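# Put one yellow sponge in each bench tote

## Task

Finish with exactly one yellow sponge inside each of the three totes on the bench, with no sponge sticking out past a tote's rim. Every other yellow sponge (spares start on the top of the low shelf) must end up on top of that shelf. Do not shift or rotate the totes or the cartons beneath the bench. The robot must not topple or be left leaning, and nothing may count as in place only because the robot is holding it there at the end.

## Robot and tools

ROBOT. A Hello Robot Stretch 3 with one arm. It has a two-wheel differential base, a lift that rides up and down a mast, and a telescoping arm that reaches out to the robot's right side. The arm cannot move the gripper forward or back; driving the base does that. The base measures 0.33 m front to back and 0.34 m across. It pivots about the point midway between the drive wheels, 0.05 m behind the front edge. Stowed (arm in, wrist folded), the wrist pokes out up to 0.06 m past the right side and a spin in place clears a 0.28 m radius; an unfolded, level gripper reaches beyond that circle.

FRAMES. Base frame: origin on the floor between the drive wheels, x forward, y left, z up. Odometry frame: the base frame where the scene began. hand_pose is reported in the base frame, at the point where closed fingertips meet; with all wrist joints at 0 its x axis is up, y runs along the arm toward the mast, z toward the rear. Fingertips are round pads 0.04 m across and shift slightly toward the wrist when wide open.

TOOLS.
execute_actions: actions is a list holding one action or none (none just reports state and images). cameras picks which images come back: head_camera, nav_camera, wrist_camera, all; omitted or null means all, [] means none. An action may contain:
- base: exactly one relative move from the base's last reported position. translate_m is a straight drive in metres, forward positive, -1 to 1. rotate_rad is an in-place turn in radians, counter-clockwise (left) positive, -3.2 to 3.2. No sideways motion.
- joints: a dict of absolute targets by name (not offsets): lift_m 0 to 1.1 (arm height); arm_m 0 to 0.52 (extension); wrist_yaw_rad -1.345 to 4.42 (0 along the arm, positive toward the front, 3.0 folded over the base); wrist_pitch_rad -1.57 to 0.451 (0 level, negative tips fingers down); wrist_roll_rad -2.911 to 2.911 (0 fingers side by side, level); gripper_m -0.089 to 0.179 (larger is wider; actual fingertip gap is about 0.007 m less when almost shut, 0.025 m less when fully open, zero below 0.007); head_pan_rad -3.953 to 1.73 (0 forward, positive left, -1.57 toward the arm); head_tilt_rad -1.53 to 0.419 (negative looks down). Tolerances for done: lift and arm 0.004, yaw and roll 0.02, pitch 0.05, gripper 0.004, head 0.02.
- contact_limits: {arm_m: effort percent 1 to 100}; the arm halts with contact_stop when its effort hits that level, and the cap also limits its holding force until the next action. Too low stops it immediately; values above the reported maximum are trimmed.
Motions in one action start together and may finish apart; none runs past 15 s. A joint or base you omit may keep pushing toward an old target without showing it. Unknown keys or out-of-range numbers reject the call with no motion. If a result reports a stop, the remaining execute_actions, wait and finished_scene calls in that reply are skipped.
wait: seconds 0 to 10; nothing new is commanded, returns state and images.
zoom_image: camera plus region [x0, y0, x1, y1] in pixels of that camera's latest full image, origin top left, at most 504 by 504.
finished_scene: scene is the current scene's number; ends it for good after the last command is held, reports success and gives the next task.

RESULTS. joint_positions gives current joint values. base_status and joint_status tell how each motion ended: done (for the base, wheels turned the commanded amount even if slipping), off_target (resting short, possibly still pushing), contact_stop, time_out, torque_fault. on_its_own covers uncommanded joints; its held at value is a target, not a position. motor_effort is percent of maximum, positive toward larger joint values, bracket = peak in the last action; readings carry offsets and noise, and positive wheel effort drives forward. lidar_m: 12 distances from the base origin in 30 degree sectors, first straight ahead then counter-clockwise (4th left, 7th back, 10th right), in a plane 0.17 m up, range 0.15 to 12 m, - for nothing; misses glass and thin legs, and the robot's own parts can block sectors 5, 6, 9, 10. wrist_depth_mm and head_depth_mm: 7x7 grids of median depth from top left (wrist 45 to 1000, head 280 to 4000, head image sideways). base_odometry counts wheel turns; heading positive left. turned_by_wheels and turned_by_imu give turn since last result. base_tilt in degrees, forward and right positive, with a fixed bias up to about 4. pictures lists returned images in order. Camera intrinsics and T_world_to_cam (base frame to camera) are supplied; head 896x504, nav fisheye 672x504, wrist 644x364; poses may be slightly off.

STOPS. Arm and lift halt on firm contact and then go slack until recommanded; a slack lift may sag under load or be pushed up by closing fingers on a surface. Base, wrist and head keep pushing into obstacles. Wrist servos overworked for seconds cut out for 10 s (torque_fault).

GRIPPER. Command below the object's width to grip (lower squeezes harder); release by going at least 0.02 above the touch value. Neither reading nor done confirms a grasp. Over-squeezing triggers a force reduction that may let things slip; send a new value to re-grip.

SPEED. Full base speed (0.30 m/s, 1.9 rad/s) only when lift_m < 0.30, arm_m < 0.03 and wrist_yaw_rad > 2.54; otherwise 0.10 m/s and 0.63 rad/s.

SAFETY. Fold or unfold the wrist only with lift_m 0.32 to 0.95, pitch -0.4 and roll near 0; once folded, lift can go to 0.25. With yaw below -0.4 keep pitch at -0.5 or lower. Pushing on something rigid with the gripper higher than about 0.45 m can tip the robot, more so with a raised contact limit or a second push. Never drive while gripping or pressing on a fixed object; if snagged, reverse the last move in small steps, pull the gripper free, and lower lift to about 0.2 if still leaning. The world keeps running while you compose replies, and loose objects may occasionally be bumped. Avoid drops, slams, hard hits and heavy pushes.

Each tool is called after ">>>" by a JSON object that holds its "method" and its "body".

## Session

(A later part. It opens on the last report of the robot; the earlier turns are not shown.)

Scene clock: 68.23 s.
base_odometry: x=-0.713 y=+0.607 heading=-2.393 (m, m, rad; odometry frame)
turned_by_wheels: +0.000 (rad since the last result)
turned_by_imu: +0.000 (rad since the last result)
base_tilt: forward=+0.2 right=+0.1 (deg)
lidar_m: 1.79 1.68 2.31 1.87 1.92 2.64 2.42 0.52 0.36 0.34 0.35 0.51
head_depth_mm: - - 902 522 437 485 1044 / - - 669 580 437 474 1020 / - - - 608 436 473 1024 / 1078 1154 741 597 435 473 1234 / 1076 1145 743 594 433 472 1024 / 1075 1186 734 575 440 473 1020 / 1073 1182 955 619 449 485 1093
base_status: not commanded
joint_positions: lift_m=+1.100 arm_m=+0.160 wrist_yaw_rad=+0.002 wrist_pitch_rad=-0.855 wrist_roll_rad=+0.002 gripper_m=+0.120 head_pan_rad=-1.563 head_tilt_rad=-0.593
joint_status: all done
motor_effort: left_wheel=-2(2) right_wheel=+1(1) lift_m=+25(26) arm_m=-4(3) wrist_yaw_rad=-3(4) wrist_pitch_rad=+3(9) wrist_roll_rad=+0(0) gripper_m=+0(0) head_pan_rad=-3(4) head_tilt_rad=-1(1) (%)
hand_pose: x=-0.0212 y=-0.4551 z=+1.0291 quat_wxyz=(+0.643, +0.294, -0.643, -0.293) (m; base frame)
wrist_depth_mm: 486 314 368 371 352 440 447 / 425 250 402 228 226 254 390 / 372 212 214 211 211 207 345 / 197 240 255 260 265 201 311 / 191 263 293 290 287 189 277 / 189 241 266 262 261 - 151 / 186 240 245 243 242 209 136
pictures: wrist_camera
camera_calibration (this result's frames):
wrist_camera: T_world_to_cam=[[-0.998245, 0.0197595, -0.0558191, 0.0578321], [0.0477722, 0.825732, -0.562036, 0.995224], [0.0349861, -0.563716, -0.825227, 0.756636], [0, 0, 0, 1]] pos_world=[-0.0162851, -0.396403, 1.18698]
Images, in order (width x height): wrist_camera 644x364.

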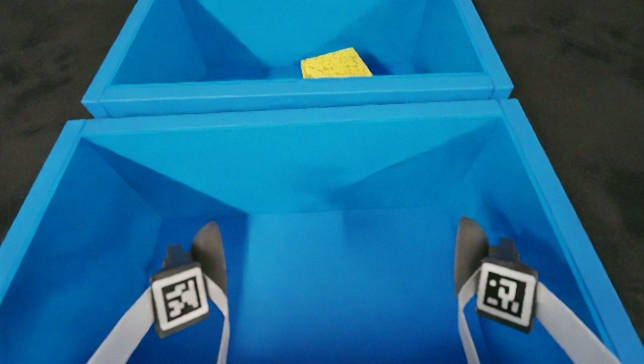

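>>> {"method": "execute_actions", "body": {"actions": [{"joints":{"wrist_pitch_rad":-0.4,"head_pan_rad":0.4,"head_tilt_rad":-0.4}}], "cameras": ["head_camera","nav_camera"]}}

>>> {"method": "execute_actions", "body": {"actions": [{"joints":{"arm_m":0,"wrist_yaw_rad":1.57}}], "cameras": []}}

Scene clock: 72.77 s.
base_odometry: x=-0.713 y=+0.607 heading=-2.393 (m, m, rad; odometry frame)
turned_by_wheels: +0.000 (rad since the last result)
turned_by_imu: +0.001 (rad since the last result)
base_tilt: forward=+0.3 right=-0.1 (deg)
lidar_m: 1.79 1.68 2.31 1.86 1.92 2.64 2.43 0.52 0.36 0.34 0.35 0.51
head_depth_mm: 1724 1838 1943 2072 2196 1806 1472 / 1797 1891 2038 2142 2240 1821 1465 / 1846 1981 2107 2028 2029 1807 1472 / 1906 2044 2185 2211 2126 1816 1469 / 1976 2122 2293 2139 2215 1815 1468 / 2072 2218 2363 2198 2247 1818 1475 / 2141 2317 2473 2405 2334 1807 1464
base_status: not commanded
joint_positions: lift_m=+1.100 arm_m=+0.160 wrist_yaw_rad=+0.002 wrist_pitch_rad=-0.425 wrist_roll_rad=+0.002 gripper_m=+0.120 head_pan_rad=+0.393 head_tilt_rad=-0.409
joint_status: all done
motor_effort: left_wheel=-2(2) right_wheel=+1(1) lift_m=+25(25) arm_m=-3(3) wrist_yaw_rad=-3(4) wrist_pitch_rad=+12(12) wrist_roll_rad=+0(0) gripper_m=+0(0) head_pan_rad=+4(63) head_tilt_rad=+3(12) (%)
hand_pose: x=-0.0210 y=-0.5287 z=+1.1107 quat_wxyz=(+0.691, +0.150, -0.691, -0.149) (m; base frame)
wrist_depth_mm: 757 757 767 767 755 760 751 / 815 806 814 836 807 837 830 / 835 825 591 574 662 727 720 / 608 611 401 405 401 560 548 / 486 457 428 427 425 462 443 / 401 266 247 246 240 - 372 / 332 222 221 220 220 215 320
pictures: head_camera (sideways: a quarter turn clockwise sets it upright), nav_camera (sideways: a quarter turn counterclockwise sets it upright)
camera_calibration (this result's frames):
head_camera: T_world_to_cam=[[-0.358869, -0.154351, -0.920537, 1.22053], [-0.399049, 0.916928, 0.00182291, 0.00834464], [0.843785, 0.367994, -0.39065, 0.457851], [0, 0, 0, 1]] pos_world=[0.0550125, 0.0122517, 1.30239]
nav_camera: T_world_to_cam=[[0.357806, 0.162089, 0.919621, -1.15579], [0.395007, -0.918641, 0.00822668, 0.0404964], [0.846135, 0.360313, -0.392722, 0.464484], [0, 0, 0, 1]] pos_world=[0.00453721, 0.0571829, 1.24497]
Images, in order (width x height): head_camera 896x504, nav_camera 672x504.

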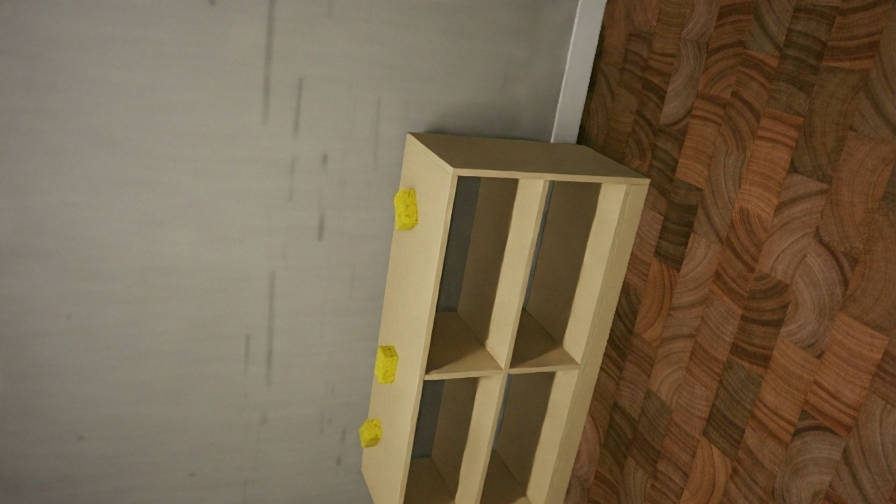

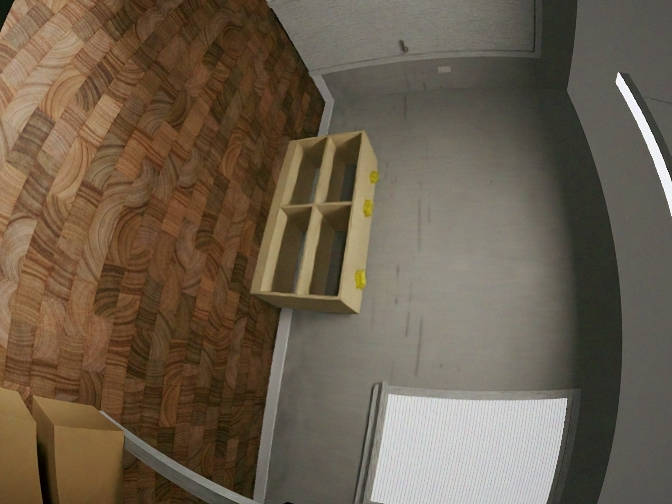

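Scene clock: 75.17 s.
base_odometry: x=-0.713 y=+0.607 heading=-2.393 (m, m, rad; odometry frame)
turned_by_wheels: +0.000 (rad since the last result)
turned_by_imu: +0.000 (rad since the last result)
base_tilt: forward=+0.2 right=-0.1 (deg)
lidar_m: 1.79 1.68 2.31 1.86 1.93 2.64 2.42 0.52 0.36 0.34 0.35 0.52
head_depth_mm: 1725 1830 1944 2084 2170 1816 1474 / 1798 1899 2021 2139 2245 1818 1467 / 1830 1952 2103 2047 2033 1806 1460 / 1928 2029 2206 2196 2127 1811 1472 / 1985 2134 2282 2157 2183 1813 1461 / 2070 2215 2378 2204 2256 1798 1468 / 2171 2302 2454 2438 2322 1800 1462
base_status: not commanded
joint_positions: lift_m=+1.100 arm_m=+0.003 wrist_yaw_rad=+1.567 wrist_pitch_rad=-0.424 wrist_roll_rad=+0.002 gripper_m=+0.120 head_pan_rad=+0.393 head_tilt_rad=-0.409
joint_status: all done
joint sent to its limit — the command would take arm_m past its lower limit, so that joint was sent only as far as its limit.
motor_effort: left_wheel=-2(2) right_wheel=+1(1) lift_m=+25(25) arm_m=-3(4) wrist_yaw_rad=+4(4) wrist_pitch_rad=+12(12) wrist_roll_rad=+0(0) gripper_m=-1(0) head_pan_rad=+4(5) head_tilt_rad=+4(4) (%)
hand_pose: x=+0.2022 y=-0.1487 z=+1.1109 quat_wxyz=(+0.595, +0.594, -0.385, +0.381) (m; base frame)
wrist_depth_mm: - - - - - - - / - - - - - - - / - - - - - - - / - - - - - 561 550 / - - - - - 464 445 / - - - - - - 375 / - - - - - 887 319
pictures: none
No camera images: the call's "cameras" was empty. Leave "cameras" out to get every camera's image.

>>> {"method": "execute_actions", "body": {"actions": [{"base":{"rotate_rad":0.34}}], "cameras": []}}

>>> {"method": "execute_actions", "body": {"actions": [{"base":{"translate_m":1.0},"joints":{"lift_m":0.8}}], "cameras": []}}

>>> {"method": "execute_actions", "body": {"actions": [{"base":{"translate_m":0.25},"joints":{"wrist_yaw_rad":0,"wrist_pitch_rad":-0.9,"gripper_m":0.17}}], "cameras": []}}

>>> {"method": "execute_actions", "body": {"actions": [{"base":{"rotate_rad":1.57},"joints":{"head_pan_rad":-1.57,"head_tilt_rad":-0.75,"arm_m":0.2}}], "cameras": ["head_camera","wrist_camera"]}}

Scene clock: 87.37 s.
base_odometry: x=-0.713 y=+0.607 heading=-2.053 (m, m, rad; odometry frame)
turned_by_wheels: +0.340 (rad since the last result)
turned_by_imu: +0.346 (rad since the last result)
base_tilt: forward=+0.2 right=+0.1 (deg)
lidar_m: 1.68 2.31 1.95 1.86 2.26 2.47 0.63 0.38 0.34 0.34 0.41 0.80
head_depth_mm: 1930 2007 2150 2111 2054 1819 1468 / 2053 2161 2293 2107 2181 1814 1469 / 2190 2334 2435 2337 2241 1806 1468 / 2369 2530 2679 2546 2346 1824 1468 / 2575 2749 3011 3140 2363 1809 1469 / 2701 2908 3052 3138 2357 1813 1466 / 2537 2657 2762 2877 2360 1805 1464
base_status: done
joint_positions: lift_m=+1.100 arm_m=+0.003 wrist_yaw_rad=+1.567 wrist_pitch_rad=-0.424 wrist_roll_rad=+0.002 gripper_m=+0.120 head_pan_rad=+0.393 head_tilt_rad=-0.409
joint_status: not commanded
motor_effort: left_wheel=-2(6) right_wheel=+1(5) lift_m=+25(26) arm_m=-4(3) wrist_yaw_rad=+3(4) wrist_pitch_rad=+12(12) wrist_roll_rad=+0(0) gripper_m=+0(0) head_pan_rad=+5(4) head_tilt_rad=+4(4) (%)
hand_pose: x=+0.2022 y=-0.1487 z=+1.1109 quat_wxyz=(+0.595, +0.594, -0.385, +0.382) (m; base frame)
wrist_depth_mm: - - - - - - - / - - - - - - - / - - - - - - - / - - - - - - 556 / - - - - - - 462 / - - - - - - 506 / - - - - - - -
pictures: none
No camera images: the call's "cameras" was empty. Leave "cameras" out to get every camera's image.

Scene clock: 98.80 s.
base_odometry: x=-1.177 y=-0.279 heading=-2.053 (m, m, rad; odometry frame)
turned_by_wheels: +0.000 (rad since the last result)
turned_by_imu: +0.005 (rad since the last result)
base_tilt: forward=+0.2 right=+0.0 (deg)
lidar_m: 0.68 0.99 2.16 1.93 1.88 3.34 1.20 0.73 0.71 1.57 1.23 1.10
head_depth_mm: 1009 1061 1125 1192 1232 968 1055 / 1081 1143 1210 1288 1253 996 1084 / 1165 1234 1316 1409 1256 1067 1174 / 1254 1334 1428 1529 1253 1244 1343 / 1365 1460 1579 1652 1299 1380 1402 / 1487 1615 1750 1819 1525 1593 1472 / 1661 1792 1971 2116 1625 1708 1463
base_status: done
joint_positions: lift_m=+0.800 arm_m=+0.003 wrist_yaw_rad=+1.567 wrist_pitch_rad=-0.424 wrist_roll_rad=+0.002 gripper_m=+0.120 head_pan_rad=+0.393 head_tilt_rad=-0.408
joint_status: all done
motor_effort: left_wheel=-3(4) right_wheel=+1(3) lift_m=+14(23) arm_m=-3(3) wrist_yaw_rad=+3(3) wrist_pitch_rad=+11(12) wrist_roll_rad=+0(0) gripper_m=+0(0) head_pan_rad=+4(4) head_tilt_rad=+4(4) (%)
hand_pose: x=+0.2023 y=-0.1487 z=+0.8118 quat_wxyz=(+0.595, +0.593, -0.385, +0.382) (m; base frame)
wrist_depth_mm: - - - 914 840 781 699 / - - - - 902 833 784 / - 898 803 844 - 886 832 / - - - 965 - 953 869 / - - 959 881 - - 957 / - - - - - - - / - - 985 951 945 912 923
pictures: none
No camera images: the call's "cameras" was empty. Leave "cameras" out to get every camera's image.

Scene clock: 102.80 s.
base_odometry: x=-1.293 y=-0.500 heading=-2.054 (m, m, rad; odometry frame)
turned_by_wheels: +0.000 (rad since the last result)
turned_by_imu: +0.001 (rad since the last result)
base_tilt: forward=+0.3 right=+0.0 (deg)
lidar_m: 0.44 0.77 1.31 2.10 2.13 3.40 1.34 0.88 1.15 1.58 0.97 0.52
head_depth_mm: 787 828 869 921 981 966 773 / 843 888 941 995 1070 966 782 / 902 959 1018 1089 1158 964 782 / 974 1043 1110 1195 1222 964 827 / 1064 1141 1224 1323 1252 962 1027 / 1164 1251 1366 1487 1250 990 1106 / 1291 1398 1532 1693 1252 1283 1372
base_status: done
joint_positions: lift_m=+0.800 arm_m=+0.003 wrist_yaw_rad=+0.004 wrist_pitch_rad=-0.905 wrist_roll_rad=+0.002 gripper_m=+0.170 head_pan_rad=+0.393 head_tilt_rad=-0.408
joint_status: all done
motor_effort: left_wheel=-2(5) right_wheel=+2(6) lift_m=+14(14) arm_m=-3(3) wrist_yaw_rad=-6(4) wrist_pitch_rad=+2(10) wrist_roll_rad=+0(0) gripper_m=+1(90) head_pan_rad=+4(5) head_tilt_rad=+3(3) (%)
hand_pose: x=-0.0211 y=-0.2871 z=+0.7227 quat_wxyz=(+0.636, +0.310, -0.636, -0.309) (m; base frame)
wrist_depth_mm: 702 924 - - - - - / 747 991 - - - - - / 755 - - - - - 950 / 802 - - - - - 893 / 823 929 925 906 896 910 818 / 835 - 843 846 824 846 833 / 798 785 779 779 775 777 747
pictures: none
No camera images: the call's "cameras" was empty. Leave "cameras" out to get every camera's image.

Scene clock: 106.27 s.
base_odometry: x=-1.293 y=-0.500 heading=-0.484 (m, m, rad; odometry frame)
turned_by_wheels: +1.570 (rad since the last result)
turned_by_imu: +1.596 (rad since the last result)
base_tilt: forward=+0.4 right=+0.1 (deg)
lidar_m: 2.09 1.96 3.38 1.34 0.88 1.14 1.58 0.97 0.53 0.44 0.78 1.31
head_depth_mm: 717 798 899 995 - - 1182 / 740 827 935 1020 - 1354 1201 / 767 858 971 1072 - 947 1142 / 789 885 1011 1048 874 988 1157 / 816 923 1061 1017 870 1050 1180 / 847 952 1103 1017 896 1073 1201 / 877 996 1150 1018 913 1241 1200
base_status: done
joint_positions: lift_m=+0.800 arm_m=+0.200 wrist_yaw_rad=+0.002 wrist_pitch_rad=-0.905 wrist_roll_rad=+0.002 gripper_m=+0.170 head_pan_rad=-1.563 head_tilt_rad=-0.741
joint_status: all done
motor_effort: left_wheel=-2(6) right_wheel=+1(4) lift_m=+14(15) arm_m=+4(5) wrist_yaw_rad=-4(5) wrist_pitch_rad=+3(3) wrist_roll_rad=+0(0) gripper_m=-1(1) head_pan_rad=-5(63) head_tilt_rad=-2(15) (%)
hand_pose: x=-0.0213 y=-0.4839 z=+0.7226 quat_wxyz=(+0.636, +0.310, -0.636, -0.309) (m; base frame)
wrist_depth_mm: 446 445 441 429 448 422 389 / 396 395 385 326 376 456 445 / 356 354 349 338 340 534 507 / 323 318 315 310 308 638 596 / 704 296 288 286 282 769 703 / 872 - 274 264 262 824 787 / 802 783 777 487 242 759 734
pictures: head_camera (sideways: a quarter turn clockwise sets it upright), wrist_camera
camera_calibration (this result's frames):
head_camera: T_world_to_cam=[[-0.0103825, 0.669337, -0.742887, 0.98676], [0.999688, 0.02383, 0.00749908, -0.00757541], [0.0227224, -0.742577, -0.669375, 0.825497], [0, 0, 0, 1]] pos_world=[-0.000939138, -0.047299, 1.28568]
wrist_camera: T_world_to_cam=[[-0.998249, 0.0226743, -0.0546385, 0.041802], [0.0478358, 0.852784, -0.520069, 0.829507], [0.0348026, -0.521772, -0.852375, 0.527372], [0, 0, 0, 1]] pos_world=[-0.0163053, -0.43317, 0.883203]
Images, in order (width x height): head_camera 896x504, wrist_camera 644x364.

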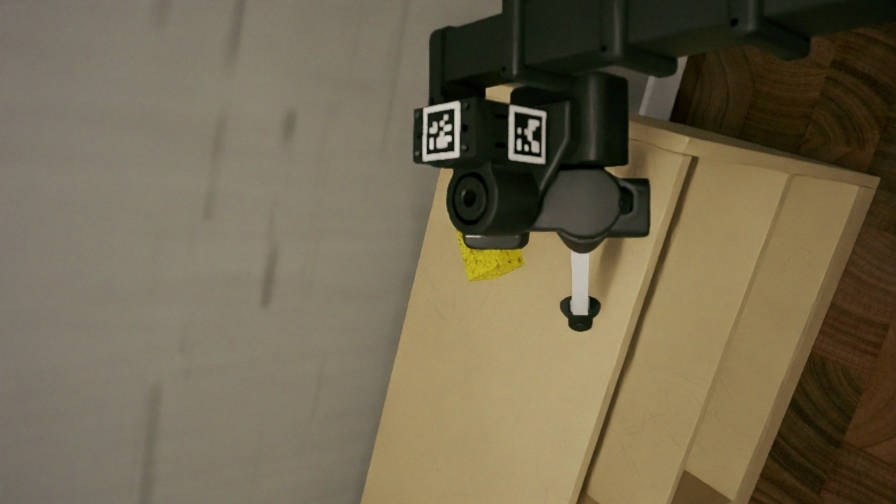

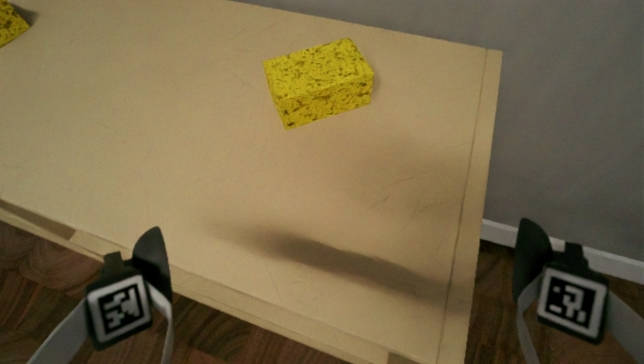

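>>> {"method": "execute_actions", "body": {"actions": [{"base":{"translate_m":-0.04},"joints":{"wrist_yaw_rad":0.4,"arm_m":0.435,"gripper_m":0.179,"lift_m":0.78}}], "cameras": ["head_camera","wrist_camera"]}}

Scene clock: 113.73 s.
base_odometry: x=-1.329 y=-0.482 heading=-0.484 (m, m, rad; odometry frame)
turned_by_wheels: +0.000 (rad since the last result)
turned_by_imu: +0.000 (rad since the last result)
base_tilt: forward=+0.3 right=+0.2 (deg)
lidar_m: 2.13 1.99 3.61 1.27 0.86 1.17 1.56 0.95 0.85 0.43 0.80 1.34
head_depth_mm: 708 790 882 978 - - 1189 / 726 814 880 997 1219 1363 1203 / 752 843 - 988 845 859 1155 / 777 873 973 922 847 967 1149 / 805 908 1038 1021 847 1032 1180 / 832 949 1088 1020 870 1076 1196 / 861 982 1141 1014 894 1236 1207
base_status: done
joint_positions: lift_m=+0.780 arm_m=+0.435 wrist_yaw_rad=+0.397 wrist_pitch_rad=-0.906 wrist_roll_rad=+0.002 gripper_m=+0.179 head_pan_rad=-1.563 head_tilt_rad=-0.741
joint_status: all done
motor_effort: left_wheel=-2(8) right_wheel=+1(2) lift_m=+14(17) arm_m=+4(3) wrist_yaw_rad=+3(5) wrist_pitch_rad=+3(3) wrist_roll_rad=+0(0) gripper_m=+1(50) head_pan_rad=-4(3) head_tilt_rad=-2(2) (%)
hand_pose: x=+0.0322 y=-0.7081 z=+0.7025 quat_wxyz=(+0.684, +0.429, -0.563, -0.179) (m; base frame)
wrist_depth_mm: 399 410 428 342 268 221 188 / 369 363 360 384 307 245 205 / 330 324 321 318 343 277 227 / 299 295 292 289 287 308 251 / 272 274 268 263 259 260 280 / 253 247 243 200 235 239 - / - 227 226 201 221 222 217
pictures: head_camera (sideways: a quarter turn clockwise sets it upright), wrist_camera
camera_calibration (this result's frames):
head_camera: T_world_to_cam=[[-0.0103565, 0.66934, -0.742884, 0.986757], [0.999689, 0.023791, 0.00749914, -0.00757548], [0.0226934, -0.742576, -0.669378, 0.825501], [0, 0, 0, 1]] pos_world=[-0.000940982, -0.0472987, 1.28568]
wrist_camera: T_world_to_cam=[[-0.930216, -0.362925, -0.0546273, -0.176037], [-0.283873, 0.80582, -0.519683, 0.984819], [0.232625, -0.46791, -0.852611, 0.423376], [0, 0, 0, 1]] pos_world=[0.0173228, -0.659373, 0.863152]
Images, in order (width x height): head_camera 896x504, wrist_camera 644x364.

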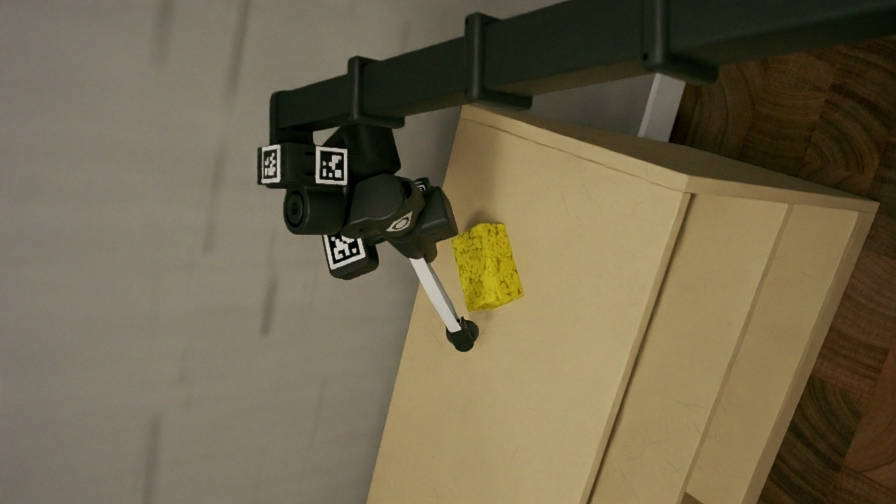

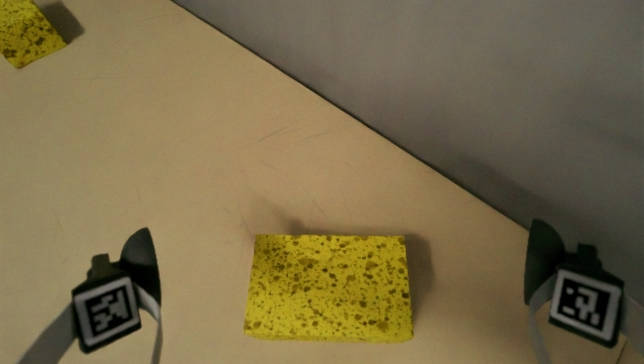

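>>> {"method": "execute_actions", "body": {"actions": [{"joints":{"lift_m":0.718,"arm_m":0.44}}], "cameras": ["wrist_camera"]}}

>>> {"method": "execute_actions", "body": {"actions": [{"joints":{"gripper_m":0.07}}], "cameras": ["wrist_camera"]}}

>>> {"method": "execute_actions", "body": {"actions": [{"joints":{"lift_m":0.8}}], "cameras": ["wrist_camera","head_camera"]}}

Scene clock: 121.93 s.
base_odometry: x=-1.329 y=-0.482 heading=-0.484 (m, m, rad; odometry frame)
turned_by_wheels: +0.000 (rad since the last result)
turned_by_imu: +0.001 (rad since the last result)
base_tilt: forward=+0.6 right=+0.1 (deg)
lidar_m: 2.13 2.01 3.60 1.27 0.86 1.17 1.56 0.96 0.85 0.43 0.80 1.34
head_depth_mm: 706 787 884 1006 1153 - - / 731 814 906 - 1086 1370 1207 / 751 843 930 962 848 858 1160 / 779 873 991 941 851 974 1149 / 805 908 1046 1036 849 1033 1175 / 829 941 1087 1020 870 1071 1193 / 861 980 1139 1018 887 1233 1202
base_status: not commanded
joint_positions: lift_m=+0.718 arm_m=+0.440 wrist_yaw_rad=+0.397 wrist_pitch_rad=-0.906 wrist_roll_rad=+0.002 gripper_m=+0.179 head_pan_rad=-1.563 head_tilt_rad=-0.741
joint_status: all done
motor_effort: left_wheel=-2(2) right_wheel=+1(1) lift_m=+14(17) arm_m=+4(9) wrist_yaw_rad=+2(3) wrist_pitch_rad=+3(3) wrist_roll_rad=+0(0) gripper_m=+0(0) head_pan_rad=-4(5) head_tilt_rad=-2(3) (%)
hand_pose: x=+0.0322 y=-0.7131 z=+0.6405 quat_wxyz=(+0.684, +0.429, -0.563, -0.179) (m; base frame)
wrist_depth_mm: 317 310 304 327 264 217 184 / 281 274 269 267 296 241 199 / 250 248 244 240 237 266 221 / 225 223 220 218 215 214 244 / 206 207 157 153 154 196 197 / 192 188 144 141 142 180 - / - 172 167 147 137 168 163
pictures: wrist_camera
camera_calibration (this result's frames):
wrist_camera: T_world_to_cam=[[-0.930217, -0.362922, -0.0546261, -0.181239], [-0.283882, 0.805842, -0.519644, 0.956612], [0.23261, -0.467874, -0.852635, 0.368221], [0, 0, 0, 1]] pos_world=[0.0173218, -0.664373, 0.801156]
Images, in order (width x height): wrist_camera 644x364.

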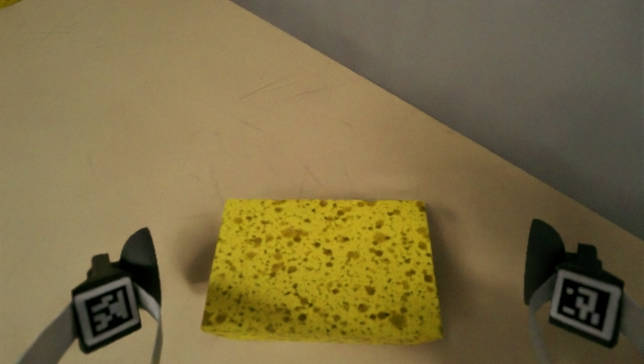

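Scene clock: 123.50 s.
base_odometry: x=-1.329 y=-0.482 heading=-0.484 (m, m, rad; odometry frame)
turned_by_wheels: +0.000 (rad since the last result)
turned_by_imu: +0.000 (rad since the last result)
base_tilt: forward=+0.4 right=+0.2 (deg)
lidar_m: 2.13 2.00 3.61 1.27 0.86 1.17 1.56 0.95 0.85 0.43 0.80 1.34
head_depth_mm: 708 786 887 1013 1154 - - / 729 816 906 - 1077 1374 1201 / 753 845 932 962 849 857 1167 / 775 872 991 936 848 970 1151 / 804 909 1041 1017 847 1029 1174 / 834 945 1092 1019 869 1078 1191 / 860 983 1142 1024 892 1232 1199
base_status: not commanded
joint_positions: lift_m=+0.718 arm_m=+0.440 wrist_yaw_rad=+0.397 wrist_pitch_rad=-0.906 wrist_roll_rad=+0.002 gripper_m=+0.071 head_pan_rad=-1.563 head_tilt_rad=-0.741
joint_status: all done
motor_effort: left_wheel=-2(2) right_wheel=+1(1) lift_m=+14(14) arm_m=+4(4) wrist_yaw_rad=+3(4) wrist_pitch_rad=+3(3) wrist_roll_rad=+0(0) gripper_m=-13(89) head_pan_rad=-4(3) head_tilt_rad=-2(3) (%)
hand_pose: x=+0.0322 y=-0.7131 z=+0.6405 quat_wxyz=(+0.684, +0.429, -0.563, -0.179) (m; base frame)
wrist_depth_mm: 317 312 305 328 264 217 183 / 280 276 271 266 295 240 201 / 250 246 243 240 237 267 222 / 226 223 221 218 215 214 243 / 206 203 158 152 151 197 193 / 189 187 142 140 139 - 178 / 175 173 168 149 142 166 166
pictures: wrist_camera
camera_calibration (this result's frames):
wrist_camera: T_world_to_cam=[[-0.930217, -0.362923, -0.0546261, -0.181239], [-0.283883, 0.805842, -0.519644, 0.956612], [0.232611, -0.467874, -0.852635, 0.368222], [0, 0, 0, 1]] pos_world=[0.0173218, -0.664373, 0.801156]
Images, in order (width x height): wrist_camera 644x364.

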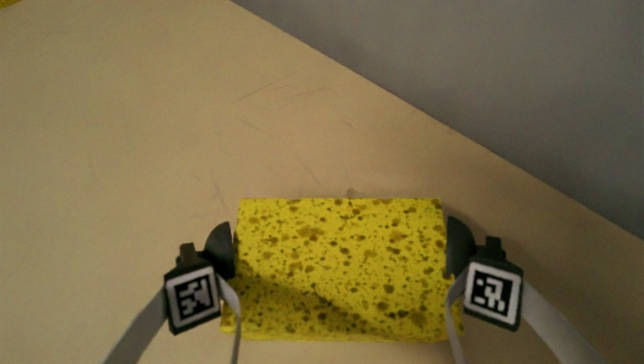

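Scene clock: 125.07 s.
base_odometry: x=-1.329 y=-0.482 heading=-0.484 (m, m, rad; odometry frame)
turned_by_wheels: +0.000 (rad since the last result)
turned_by_imu: +0.000 (rad since the last result)
base_tilt: forward=+0.1 right=+0.1 (deg)
lidar_m: 2.13 2.00 3.62 1.28 0.86 1.17 1.56 0.95 0.85 0.43 0.80 1.34
head_depth_mm: 707 788 878 966 - - 1191 / 729 810 - 1013 1220 1366 1203 / 752 841 - 1004 849 854 1168 / 776 874 977 938 847 968 1153 / 804 903 1042 989 845 1026 1170 / 830 944 1088 1014 870 1082 1196 / 862 982 1142 1021 890 1227 1202
base_status: not commanded
joint_positions: lift_m=+0.800 arm_m=+0.440 wrist_yaw_rad=+0.397 wrist_pitch_rad=-0.907 wrist_roll_rad=+0.002 gripper_m=+0.071 head_pan_rad=-1.563 head_tilt_rad=-0.741
joint_status: all done
motor_effort: left_wheel=-2(2) right_wheel=+1(1) lift_m=+26(26) arm_m=+5(4) wrist_yaw_rad=+4(2) wrist_pitch_rad=+3(3) wrist_roll_rad=+0(0) gripper_m=-13(13) head_pan_rad=-5(5) head_tilt_rad=-2(2) (%)
hand_pose: x=+0.0322 y=-0.7129 z=+0.7217 quat_wxyz=(+0.684, +0.429, -0.563, -0.179) (m; base frame)
wrist_depth_mm: 421 444 441 336 264 216 183 / 393 387 382 387 299 241 201 / 354 349 341 343 347 272 221 / 321 317 314 311 314 311 247 / 296 289 159 152 150 330 276 / 268 267 141 140 139 - 299 / 248 248 239 149 142 236 238
pictures: head_camera (sideways: a quarter turn clockwise sets it upright), wrist_camera
camera_calibration (this result's frames):
head_camera: T_world_to_cam=[[-0.0103563, 0.66934, -0.742884, 0.986757], [0.999689, 0.0237907, 0.00749914, -0.00757549], [0.0226932, -0.742576, -0.669378, 0.825501], [0, 0, 0, 1]] pos_world=[-0.000940994, -0.0472987, 1.28568]
wrist_camera: T_world_to_cam=[[-0.930232, -0.362887, -0.0546085, -0.176794], [-0.284023, 0.806179, -0.519044, 0.998501], [0.232378, -0.467321, -0.853001, 0.438216], [0, 0, 0, 1]] pos_world=[0.0173066, -0.664339, 0.88241]
Images, in order (width x height): head_camera 896x504, wrist_camera 644x364.

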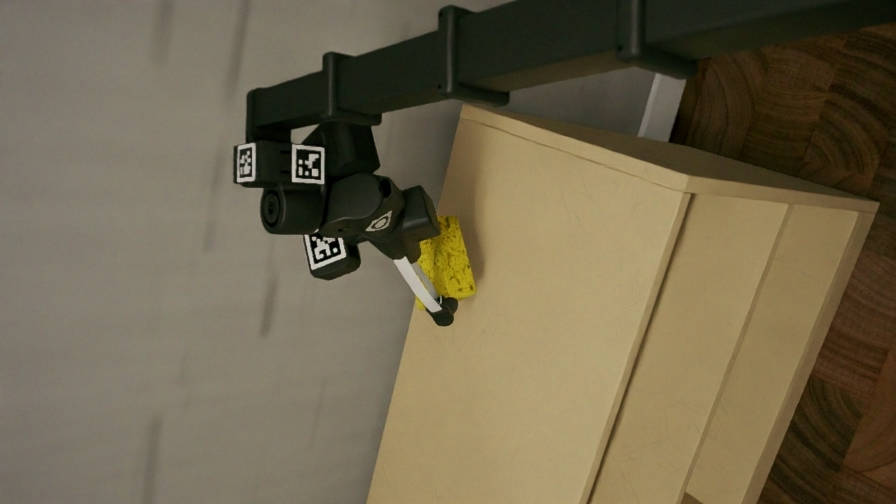

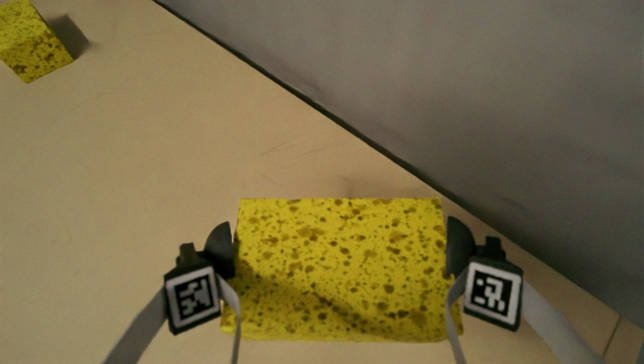

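>>> {"method": "execute_actions", "body": {"actions": [{"base":{"rotate_rad":-0.54},"joints":{"arm_m":0.0,"wrist_yaw_rad":0,"lift_m":1.1}}], "cameras": []}}

>>> {"method": "execute_actions", "body": {"actions": [{"base":{"translate_m":-0.477},"joints":{"wrist_pitch_rad":-0.4}}], "cameras": []}}

>>> {"method": "execute_actions", "body": {"actions": [{"base":{"rotate_rad":-1.378},"joints":{"head_pan_rad":-2.6,"head_tilt_rad":-0.9}}], "cameras": ["nav_camera"]}}

Scene clock: 136.57 s.
base_odometry: x=-1.329 y=-0.482 heading=-1.024 (m, m, rad; odometry frame)
turned_by_wheels: -0.540 (rad since the last result)
turned_by_imu: -0.548 (rad since the last result)
base_tilt: forward=+0.3 right=+0.2 (deg)
lidar_m: 1.34 2.13 2.00 3.34 1.30 0.86 1.14 1.60 0.96 0.85 0.43 0.80
head_depth_mm: - - - - - 1348 1203 / - - - - - 1339 1204 / 774 - - - - 1336 1208 / 746 815 980 1065 333 1378 1205 / 734 819 930 1071 1311 1378 1203 / 718 807 914 1033 939 856 1073 / 708 789 892 982 847 754 931
base_status: done
joint_positions: lift_m=+1.100 arm_m=+0.003 wrist_yaw_rad=+0.002 wrist_pitch_rad=-0.907 wrist_roll_rad=+0.002 gripper_m=+0.071 head_pan_rad=-1.563 head_tilt_rad=-0.741
joint_status: all done
joint sent to its limit — the command would take arm_m past its lower limit, so that joint was sent only as far as its limit.
motor_effort: left_wheel=+2(7) right_wheel=-2(6) lift_m=+26(25) arm_m=-3(8) wrist_yaw_rad=-3(8) wrist_pitch_rad=+3(4) wrist_roll_rad=+0(0) gripper_m=-11(13) head_pan_rad=-4(4) head_tilt_rad=-2(2) (%)
hand_pose: x=-0.0213 y=-0.2865 z=+1.0216 quat_wxyz=(+0.635, +0.310, -0.636, -0.310) (m; base frame)
wrist_depth_mm: 567 595 650 682 724 776 850 / 652 699 738 805 850 942 - / 721 733 795 991 - - - / 661 661 675 - - - - / 614 601 159 151 151 - - / 566 578 141 140 139 - - / 889 - - 149 142 - -
pictures: none
No camera images: the call's "cameras" was empty. Leave "cameras" out to get every camera's image.

Scene clock: 142.57 s.
base_odometry: x=-1.577 y=-0.074 heading=-1.024 (m, m, rad; odometry frame)
turned_by_wheels: +0.000 (rad since the last result)
turned_by_imu: -0.001 (rad since the last result)
base_tilt: forward=+0.4 right=+0.1 (deg)
lidar_m: 1.25 2.32 2.34 3.47 0.47 0.44 0.90 1.15 1.08 0.95 0.96 0.75
head_depth_mm: - - - - - 1377 1205 / - - - - - 1377 1211 / - - - - 1527 1388 1207 / 832 904 346 1258 1489 1378 1204 / 821 917 1083 1225 1460 1379 1207 / 807 907 1034 1187 1414 1380 1202 / 788 882 1004 1159 1359 1379 1198
base_status: done
joint_positions: lift_m=+1.100 arm_m=+0.003 wrist_yaw_rad=+0.002 wrist_pitch_rad=-0.427 wrist_roll_rad=+0.002 gripper_m=+0.071 head_pan_rad=-1.563 head_tilt_rad=-0.741
joint_status: all done
motor_effort: left_wheel=+2(3) right_wheel=-2(5) lift_m=+26(25) arm_m=-4(3) wrist_yaw_rad=-4(3) wrist_pitch_rad=+13(13) wrist_roll_rad=+0(0) gripper_m=-12(13) head_pan_rad=-4(4) head_tilt_rad=-2(2) (%)
hand_pose: x=-0.0210 y=-0.3709 z=+1.1103 quat_wxyz=(+0.691, +0.151, -0.691, -0.149) (m; base frame)
wrist_depth_mm: 565 586 617 639 669 721 759 / 601 628 648 702 731 774 830 / 652 689 716 759 797 853 917 / 710 741 769 812 878 959 - / 766 808 159 152 151 - - / 827 897 141 140 138 - - / 794 - - 149 141 - -
pictures: none
No camera images: the call's "cameras" was empty. Leave "cameras" out to get every camera's image.

Scene clock: 145.70 s.
base_odometry: x=-1.577 y=-0.074 heading=-2.401 (m, m, rad; odometry frame)
turned_by_wheels: -1.378 (rad since the last result)
turned_by_imu: -1.400 (rad since the last result)
base_tilt: forward=+0.4 right=+0.0 (deg)
lidar_m: 0.95 0.78 0.75 2.59 2.42 2.74 1.01 0.44 0.58 1.15 1.18 1.00
head_depth_mm: 862 1873 1695 1665 1451 1287 1146 / 871 751 1550 1408 1446 1281 1149 / 870 683 1509 1341 1266 1287 1179 / 872 681 577 1269 1104 1217 1187 / 869 683 563 714 1147 1267 1149 / 872 681 593 1325 1211 1290 1155 / 890 684 610 1311 1372 1285 1150
base_status: done
joint_positions: lift_m=+1.100 arm_m=+0.003 wrist_yaw_rad=+0.002 wrist_pitch_rad=-0.427 wrist_roll_rad=+0.002 gripper_m=+0.071 head_pan_rad=-2.593 head_tilt_rad=-0.889
joint_status: all done
motor_effort: left_wheel=+1(6) right_wheel=-2(4) lift_m=+25(26) arm_m=-3(4) wrist_yaw_rad=-5(4) wrist_pitch_rad=+13(13) wrist_roll_rad=+0(0) gripper_m=-14(12) head_pan_rad=-6(61) head_tilt_rad=-3(14) (%)
hand_pose: x=-0.0210 y=-0.3710 z=+1.1103 quat_wxyz=(+0.691, +0.151, -0.691, -0.149) (m; base frame)
wrist_depth_mm: 787 800 795 811 809 812 799 / 866 861 865 858 847 860 855 / 940 933 948 936 944 728 729 / - - - - - 612 553 / - - 159 152 150 - 442 / - - 141 140 139 - 394 / - - - 149 141 930 919
pictures: nav_camera (sideways: a quarter turn counterclockwise sets it upright)
camera_calibration (this result's frames):
nav_camera: T_world_to_cam=[[-0.652869, -0.413915, 0.634379, -0.777779], [-0.534658, 0.845068, 0.00114329, 0.0553922], [-0.536566, -0.338429, -0.773022, 0.967656], [0, 0, 0, 1]] pos_world=[0.0410398, -0.041262, 1.24136]
Images, in order (width x height): nav_camera 672x504.

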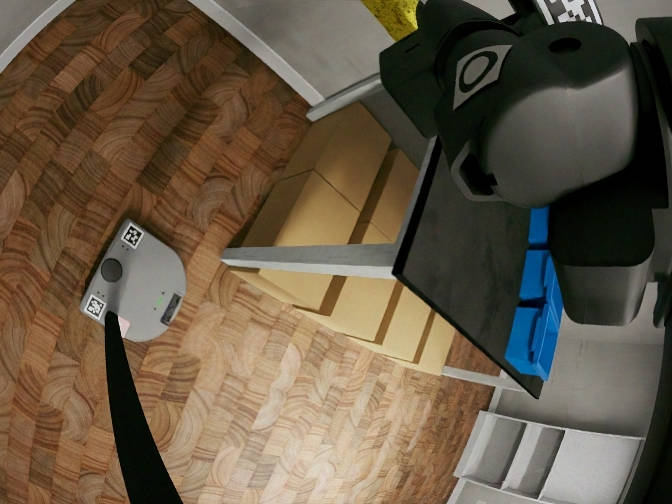

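>>> {"method": "execute_actions", "body": {"actions": [{"base":{"translate_m":-0.6},"joints":{"head_pan_rad":-1.9,"head_tilt_rad":-0.6,"wrist_pitch_rad":-0.3}}], "cameras": ["nav_camera"]}}

Scene clock: 154.73 s.
base_odometry: x=-1.134 y=+0.330 heading=-2.401 (m, m, rad; odometry frame)
turned_by_wheels: +0.000 (rad since the last result)
turned_by_imu: -0.001 (rad since the last result)
base_tilt: forward=+0.4 right=+0.0 (deg)
lidar_m: 1.55 1.24 1.60 2.58 2.05 2.73 1.11 0.36 0.26 0.25 0.25 1.60
head_depth_mm: - - - - - 455 1057 / - - - - - 443 1014 / - - - - - 444 994 / - - - - - 433 973 / - - - - - - 403 / - - - - - - 386 / - - - - - 432 377
base_status: done
joint_positions: lift_m=+1.100 arm_m=+0.003 wrist_yaw_rad=+0.002 wrist_pitch_rad=-0.328 wrist_roll_rad=+0.002 gripper_m=+0.071 head_pan_rad=-1.907 head_tilt_rad=-0.606
joint_status: all done
motor_effort: left_wheel=+1(2) right_wheel=-2(7) lift_m=+26(25) arm_m=-4(3) wrist_yaw_rad=-5(4) wrist_pitch_rad=+13(14) wrist_roll_rad=+0(0) gripper_m=-12(13) head_pan_rad=+4(52) head_tilt_rad=+3(17) (%)
hand_pose: x=-0.0209 y=-0.3825 z=+1.1329 quat_wxyz=(+0.697, +0.116, -0.698, -0.115) (m; base frame)
wrist_depth_mm: 808 810 811 813 806 823 807 / 865 853 855 874 851 867 878 / 922 947 892 913 905 908 657 / - - 722 701 707 583 456 / - - 159 152 151 531 403 / - - 141 140 138 - 391 / - 373 347 148 141 347 354
pictures: nav_camera (sideways: a quarter turn counterclockwise sets it upright)
camera_calibration (this result's frames):
nav_camera: T_world_to_cam=[[-0.174553, -0.53798, 0.824687, -1.02873], [-0.948687, 0.316168, 0.0054516, 0.0523076], [-0.263673, -0.781419, -0.565563, 0.696151], [0, 0, 0, 1]] pos_world=[0.053612, -0.0259874, 1.24181]
Images, in order (width x height): nav_camera 672x504.

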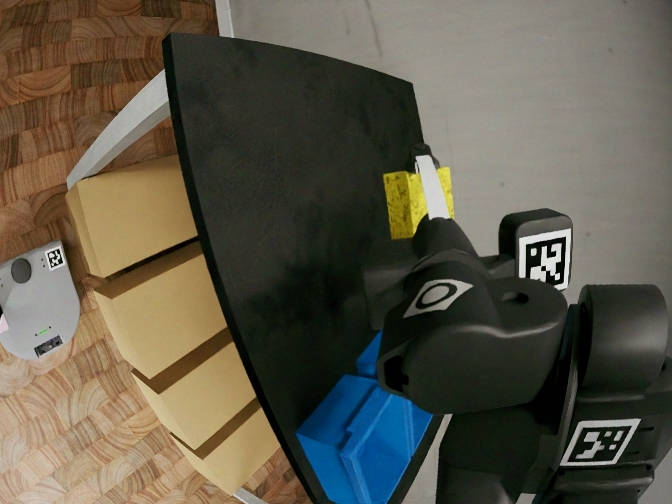

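>>> {"method": "execute_actions", "body": {"actions": [{"base":{"translate_m":-0.5},"joints":{"arm_m":0.3,"head_pan_rad":-1.57}}], "cameras": ["wrist_camera","head_camera"]}}

Scene clock: 163.33 s.
base_odometry: x=-0.765 y=+0.668 heading=-2.401 (m, m, rad; odometry frame)
turned_by_wheels: +0.000 (rad since the last result)
turned_by_imu: +0.000 (rad since the last result)
base_tilt: forward=+0.3 right=+0.1 (deg)
lidar_m: 2.05 1.70 2.37 1.94 2.00 2.73 2.41 0.39 0.28 0.27 0.27 0.36
head_depth_mm: 1012 1128 925 655 392 395 954 / - 1134 707 516 517 392 953 / - - 697 516 533 390 951 / 1005 621 697 515 533 387 997 / 1003 1095 695 514 532 384 955 / 1008 1090 681 511 530 382 955 / 1003 1104 924 500 467 379 954
base_status: done
joint_positions: lift_m=+1.100 arm_m=+0.300 wrist_yaw_rad=+0.002 wrist_pitch_rad=-0.327 wrist_roll_rad=+0.002 gripper_m=+0.071 head_pan_rad=-1.577 head_tilt_rad=-0.606
joint_status: all done
motor_effort: left_wheel=+2(3) right_wheel=-1(4) lift_m=+26(25) arm_m=+4(2) wrist_yaw_rad=-4(4) wrist_pitch_rad=+13(13) wrist_roll_rad=+0(0) gripper_m=-13(11) head_pan_rad=+4(36) head_tilt_rad=+3(3) (%)
hand_pose: x=-0.0210 y=-0.6796 z=+1.1332 quat_wxyz=(+0.697, +0.116, -0.698, -0.115) (m; base frame)
wrist_depth_mm: 570 565 568 563 568 566 571 / 597 601 604 613 609 602 608 / 648 642 646 651 655 650 649 / 676 695 674 683 676 673 667 / 567 531 158 152 151 527 512 / 453 313 141 140 139 - 418 / 375 243 237 149 141 337 351
pictures: head_camera (sideways: a quarter turn clockwise sets it upright), wrist_camera
camera_calibration (this result's frames):
head_camera: T_world_to_cam=[[-0.0017552, 0.563503, -0.826112, 1.0952], [0.999928, 0.010826, 0.00526008, -0.00466305], [0.0119076, -0.826043, -0.563481, 0.687809], [0, 0, 0, 1]] pos_world=[-0.00160513, -0.0489355, 1.29235]
wrist_camera: T_world_to_cam=[[-0.998171, -0.0117419, -0.0592968, 0.050887], [0.0485082, 0.429725, -0.901656, 1.35485], [0.0360685, -0.902883, -0.42837, 0.0357831], [0, 0, 0, 1]] pos_world=[-0.0162178, -0.549306, 1.23995]
Images, in order (width x height): head_camera 896x504, wrist_camera 644x364.

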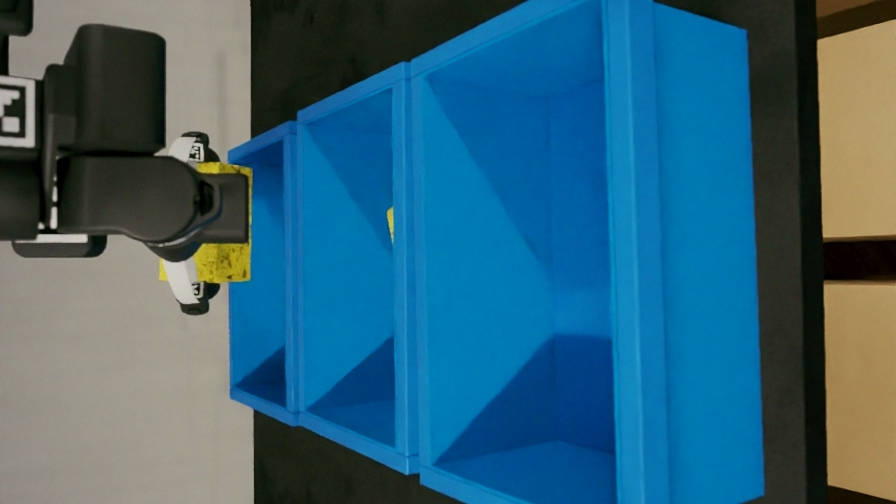

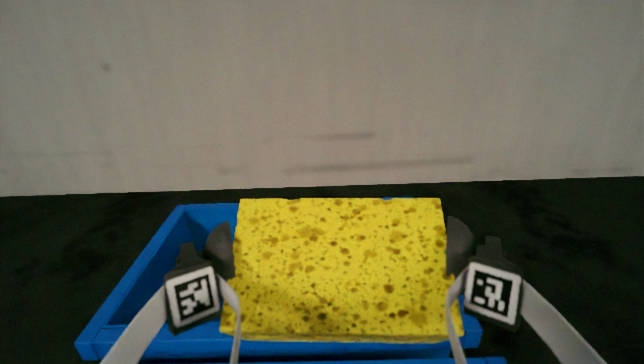

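>>> {"method": "execute_actions", "body": {"actions": [{"base":{"translate_m":0.045},"joints":{"arm_m":0.52}}], "cameras": []}}

>>> {"method": "execute_actions", "body": {"actions": [{"joints":{"wrist_pitch_rad":-0.9}}], "cameras": ["wrist_camera","head_camera"]}}

Scene clock: 169.63 s.
base_odometry: x=-0.798 y=+0.637 heading=-2.401 (m, m, rad; odometry frame)
turned_by_wheels: +0.000 (rad since the last result)
turned_by_imu: +0.001 (rad since the last result)
base_tilt: forward=+0.3 right=+0.1 (deg)
lidar_m: 2.00 1.66 2.33 1.95 2.00 2.73 2.46 0.38 0.27 0.26 0.27 0.36
head_depth_mm: 1027 1113 925 515 517 391 949 / 1026 1094 697 518 532 388 954 / - 1077 696 516 533 385 954 / 1006 976 694 513 532 383 957 / 1006 1088 692 510 531 381 953 / 1005 1104 881 495 481 378 954 / 1000 1103 928 679 492 432 971
base_status: done
joint_positions: lift_m=+1.100 arm_m=+0.520 wrist_yaw_rad=+0.002 wrist_pitch_rad=-0.327 wrist_roll_rad=+0.002 gripper_m=+0.071 head_pan_rad=-1.577 head_tilt_rad=-0.606
joint_status: all done
motor_effort: left_wheel=+1(6) right_wheel=-2(3) lift_m=+25(25) arm_m=+4(3) wrist_yaw_rad=-5(4) wrist_pitch_rad=+13(13) wrist_roll_rad=+0(0) gripper_m=-13(13) head_pan_rad=+5(4) head_tilt_rad=+2(3) (%)
hand_pose: x=-0.0210 y=-0.8996 z=+1.1333 quat_wxyz=(+0.697, +0.116, -0.698, -0.115) (m; base frame)
wrist_depth_mm: 372 370 371 373 370 372 371 / 400 399 400 394 400 403 401 / 426 424 427 428 431 430 432 / 460 456 455 453 452 463 464 / 505 502 159 152 151 495 486 / 450 448 142 140 139 - 419 / 378 370 344 149 141 348 353
pictures: none
No camera images: the call's "cameras" was empty. Leave "cameras" out to get every camera's image.

Scene clock: 170.80 s.
base_odometry: x=-0.798 y=+0.637 heading=-2.401 (m, m, rad; odometry frame)
turned_by_wheels: +0.000 (rad since the last result)
turned_by_imu: +0.000 (rad since the last result)
base_tilt: forward=+0.3 right=+0.1 (deg)
lidar_m: 2.01 1.66 2.34 1.94 2.00 2.73 2.45 0.38 0.27 0.26 0.27 0.36
head_depth_mm: 1027 1116 928 514 518 391 956 / 1023 1096 695 517 534 388 954 / - 1060 698 514 533 386 956 / 994 1074 694 514 532 382 954 / 1002 1090 693 510 528 380 958 / 1003 1100 881 495 480 378 951 / 1001 1108 923 679 492 433 973
base_status: not commanded
joint_positions: lift_m=+1.100 arm_m=+0.520 wrist_yaw_rad=+0.002 wrist_pitch_rad=-0.906 wrist_roll_rad=+0.002 gripper_m=+0.071 head_pan_rad=-1.577 head_tilt_rad=-0.606
joint_status: all done
motor_effort: left_wheel=+1(1) right_wheel=-2(2) lift_m=+26(26) arm_m=+5(5) wrist_yaw_rad=-5(3) wrist_pitch_rad=+3(11) wrist_roll_rad=+0(0) gripper_m=-13(14) head_pan_rad=+4(4) head_tilt_rad=+3(3) (%)
hand_pose: x=-0.0213 y=-0.8039 z=+1.0218 quat_wxyz=(+0.636, +0.310, -0.636, -0.309) (m; base frame)
wrist_depth_mm: 436 438 430 423 417 407 403 / 392 384 380 374 369 363 361 / 351 204 211 213 217 210 317 / 181 231 264 258 262 237 173 / 169 229 158 152 151 224 157 / 164 211 141 140 138 - 159 / 163 211 233 149 142 228 152
pictures: head_camera (sideways: a quarter turn clockwise sets it upright), wrist_camera
camera_calibration (this result's frames):
head_camera: T_world_to_cam=[[-0.00175604, 0.563475, -0.826131, 1.09522], [0.999928, 0.0108274, 0.0052595, -0.0046623], [0.0119084, -0.826062, -0.563453, 0.687773], [0, 0, 0, 1]] pos_world=[-0.00160508, -0.0489358, 1.29235]
wrist_camera: T_world_to_cam=[[-0.998249, 0.0226632, -0.0546383, 0.0654013], [0.0478212, 0.852859, -0.519946, 1.25793], [0.0348151, -0.521649, -0.85245, 0.615673], [0, 0, 0, 1]] pos_world=[-0.0163036, -0.753152, 1.18246]
Images, in order (width x height): head_camera 896x504, wrist_camera 644x364.

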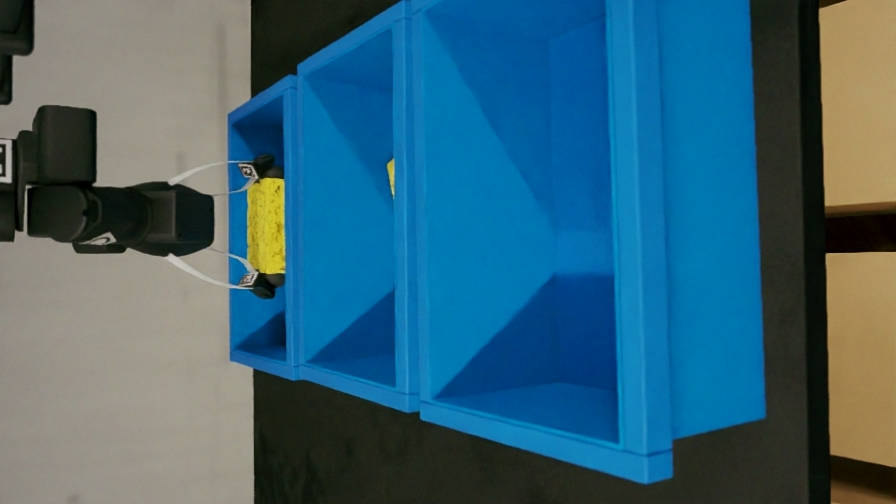

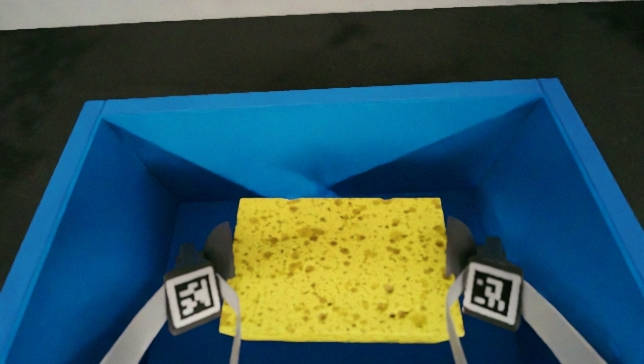

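>>> {"method": "execute_actions", "body": {"actions": [{"joints":{"lift_m":1.06}}], "cameras": ["head_camera"]}}

>>> {"method": "execute_actions", "body": {"actions": [{"joints":{"lift_m":1.04}}], "cameras": ["head_camera"]}}

Scene clock: 175.13 s.
base_odometry: x=-0.798 y=+0.637 heading=-2.401 (m, m, rad; odometry frame)
turned_by_wheels: +0.000 (rad since the last result)
turned_by_imu: +0.000 (rad since the last result)
base_tilt: forward=+0.3 right=+0.1 (deg)
lidar_m: 2.00 1.66 2.34 1.95 2.00 2.73 2.46 0.39 0.27 0.26 0.27 0.36
head_depth_mm: - 1117 928 514 518 391 956 / 1041 1098 695 517 533 388 952 / - 1090 696 514 533 386 952 / 1006 1088 695 513 533 383 956 / 1001 1085 693 510 531 380 950 / 1004 1102 880 496 481 378 948 / 1000 1101 925 679 492 433 970
base_status: not commanded
joint_positions: lift_m=+1.060 arm_m=+0.520 wrist_yaw_rad=+0.002 wrist_pitch_rad=-0.906 wrist_roll_rad=+0.002 gripper_m=+0.071 head_pan_rad=-1.577 head_tilt_rad=-0.606
joint_status: all done
motor_effort: left_wheel=+1(1) right_wheel=-2(2) lift_m=+15(20) arm_m=+4(4) wrist_yaw_rad=-3(4) wrist_pitch_rad=+3(3) wrist_roll_rad=+0(0) gripper_m=-14(11) head_pan_rad=+5(5) head_tilt_rad=+3(3) (%)
hand_pose: x=-0.0213 y=-0.8037 z=+0.9824 quat_wxyz=(+0.635, +0.310, -0.636, -0.310) (m; base frame)
wrist_depth_mm: 379 369 369 359 355 166 335 / 166 172 174 176 178 180 154 / 169 204 211 214 216 211 155 / 167 231 253 252 251 236 156 / 166 229 158 152 151 224 158 / 164 211 141 141 138 - 159 / 163 199 198 149 142 196 153
pictures: head_camera (sideways: a quarter turn clockwise sets it upright)
camera_calibration (this result's frames):
head_camera: T_world_to_cam=[[-0.00175598, 0.563475, -0.826131, 1.09522], [0.999928, 0.0108273, 0.00525951, -0.00466231], [0.0119083, -0.826062, -0.563453, 0.687773], [0, 0, 0, 1]] pos_world=[-0.00160508, -0.0489358, 1.29235]
Images, in order (width x height): head_camera 896x504.

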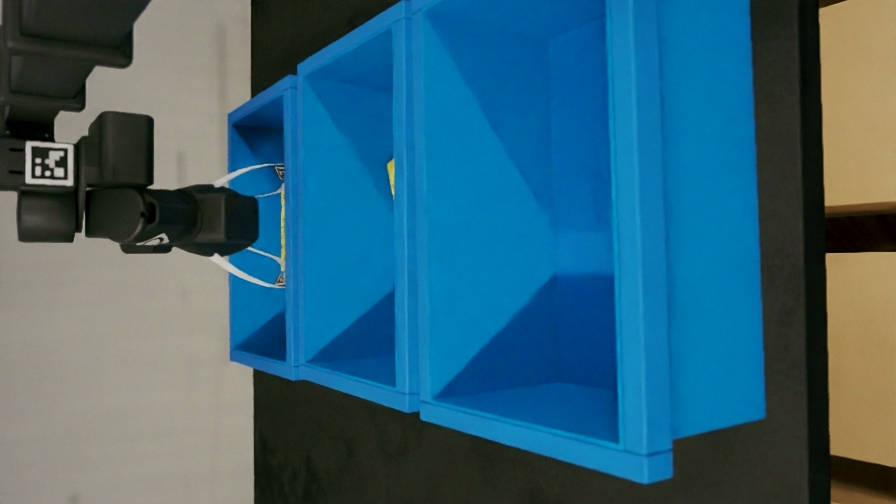

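Scene clock: 176.07 s.
base_odometry: x=-0.798 y=+0.637 heading=-2.401 (m, m, rad; odometry frame)
turned_by_wheels: +0.000 (rad since the last result)
turned_by_imu: +0.000 (rad since the last result)
base_tilt: forward=+0.5 right=+0.2 (deg)
lidar_m: 2.00 1.66 2.33 1.95 2.00 2.73 2.45 0.39 0.27 0.26 0.27 0.36
head_depth_mm: 989 1151 926 513 518 391 950 / 982 1113 697 517 534 389 952 / 970 1104 694 515 533 386 956 / 990 1090 693 514 532 383 955 / 1005 1095 693 510 530 380 954 / 1003 1102 880 494 481 378 955 / 1000 1099 924 678 492 432 977
base_status: not commanded
joint_positions: lift_m=+1.040 arm_m=+0.520 wrist_yaw_rad=+0.002 wrist_pitch_rad=-0.907 wrist_roll_rad=+0.002 gripper_m=+0.071 head_pan_rad=-1.577 head_tilt_rad=-0.606
joint_status: all done
motor_effort: left_wheel=+1(1) right_wheel=-2(2) lift_m=+15(13) arm_m=+4(5) wrist_yaw_rad=-3(3) wrist_pitch_rad=+3(3) wrist_roll_rad=+0(0) gripper_m=-12(13) head_pan_rad=+5(4) head_tilt_rad=+3(3) (%)
hand_pose: x=-0.0213 y=-0.8037 z=+0.9624 quat_wxyz=(+0.635, +0.310, -0.636, -0.310) (m; base frame)
wrist_depth_mm: 151 150 150 149 151 152 146 / 165 171 174 176 178 180 154 / 169 204 211 213 217 210 155 / 168 231 238 234 233 223 156 / 166 215 158 152 150 210 158 / 164 199 142 140 139 - 159 / 162 186 180 148 142 178 152
pictures: head_camera (sideways: a quarter turn clockwise sets it upright)
camera_calibration (this result's frames):
head_camera: T_world_to_cam=[[-0.00175604, 0.563475, -0.826131, 1.09522], [0.999928, 0.0108274, 0.0052595, -0.0046623], [0.0119084, -0.826062, -0.563453, 0.687773], [0, 0, 0, 1]] pos_world=[-0.00160508, -0.0489358, 1.29235]
Images, in order (width x height): head_camera 896x504.

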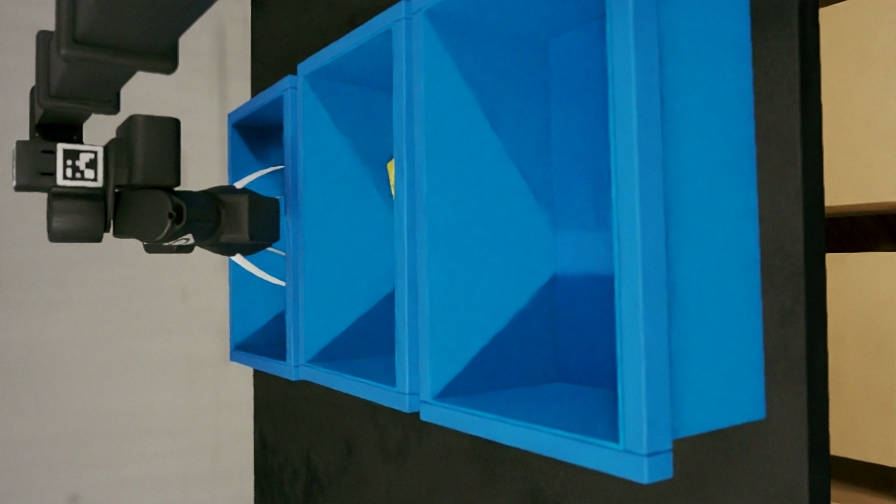

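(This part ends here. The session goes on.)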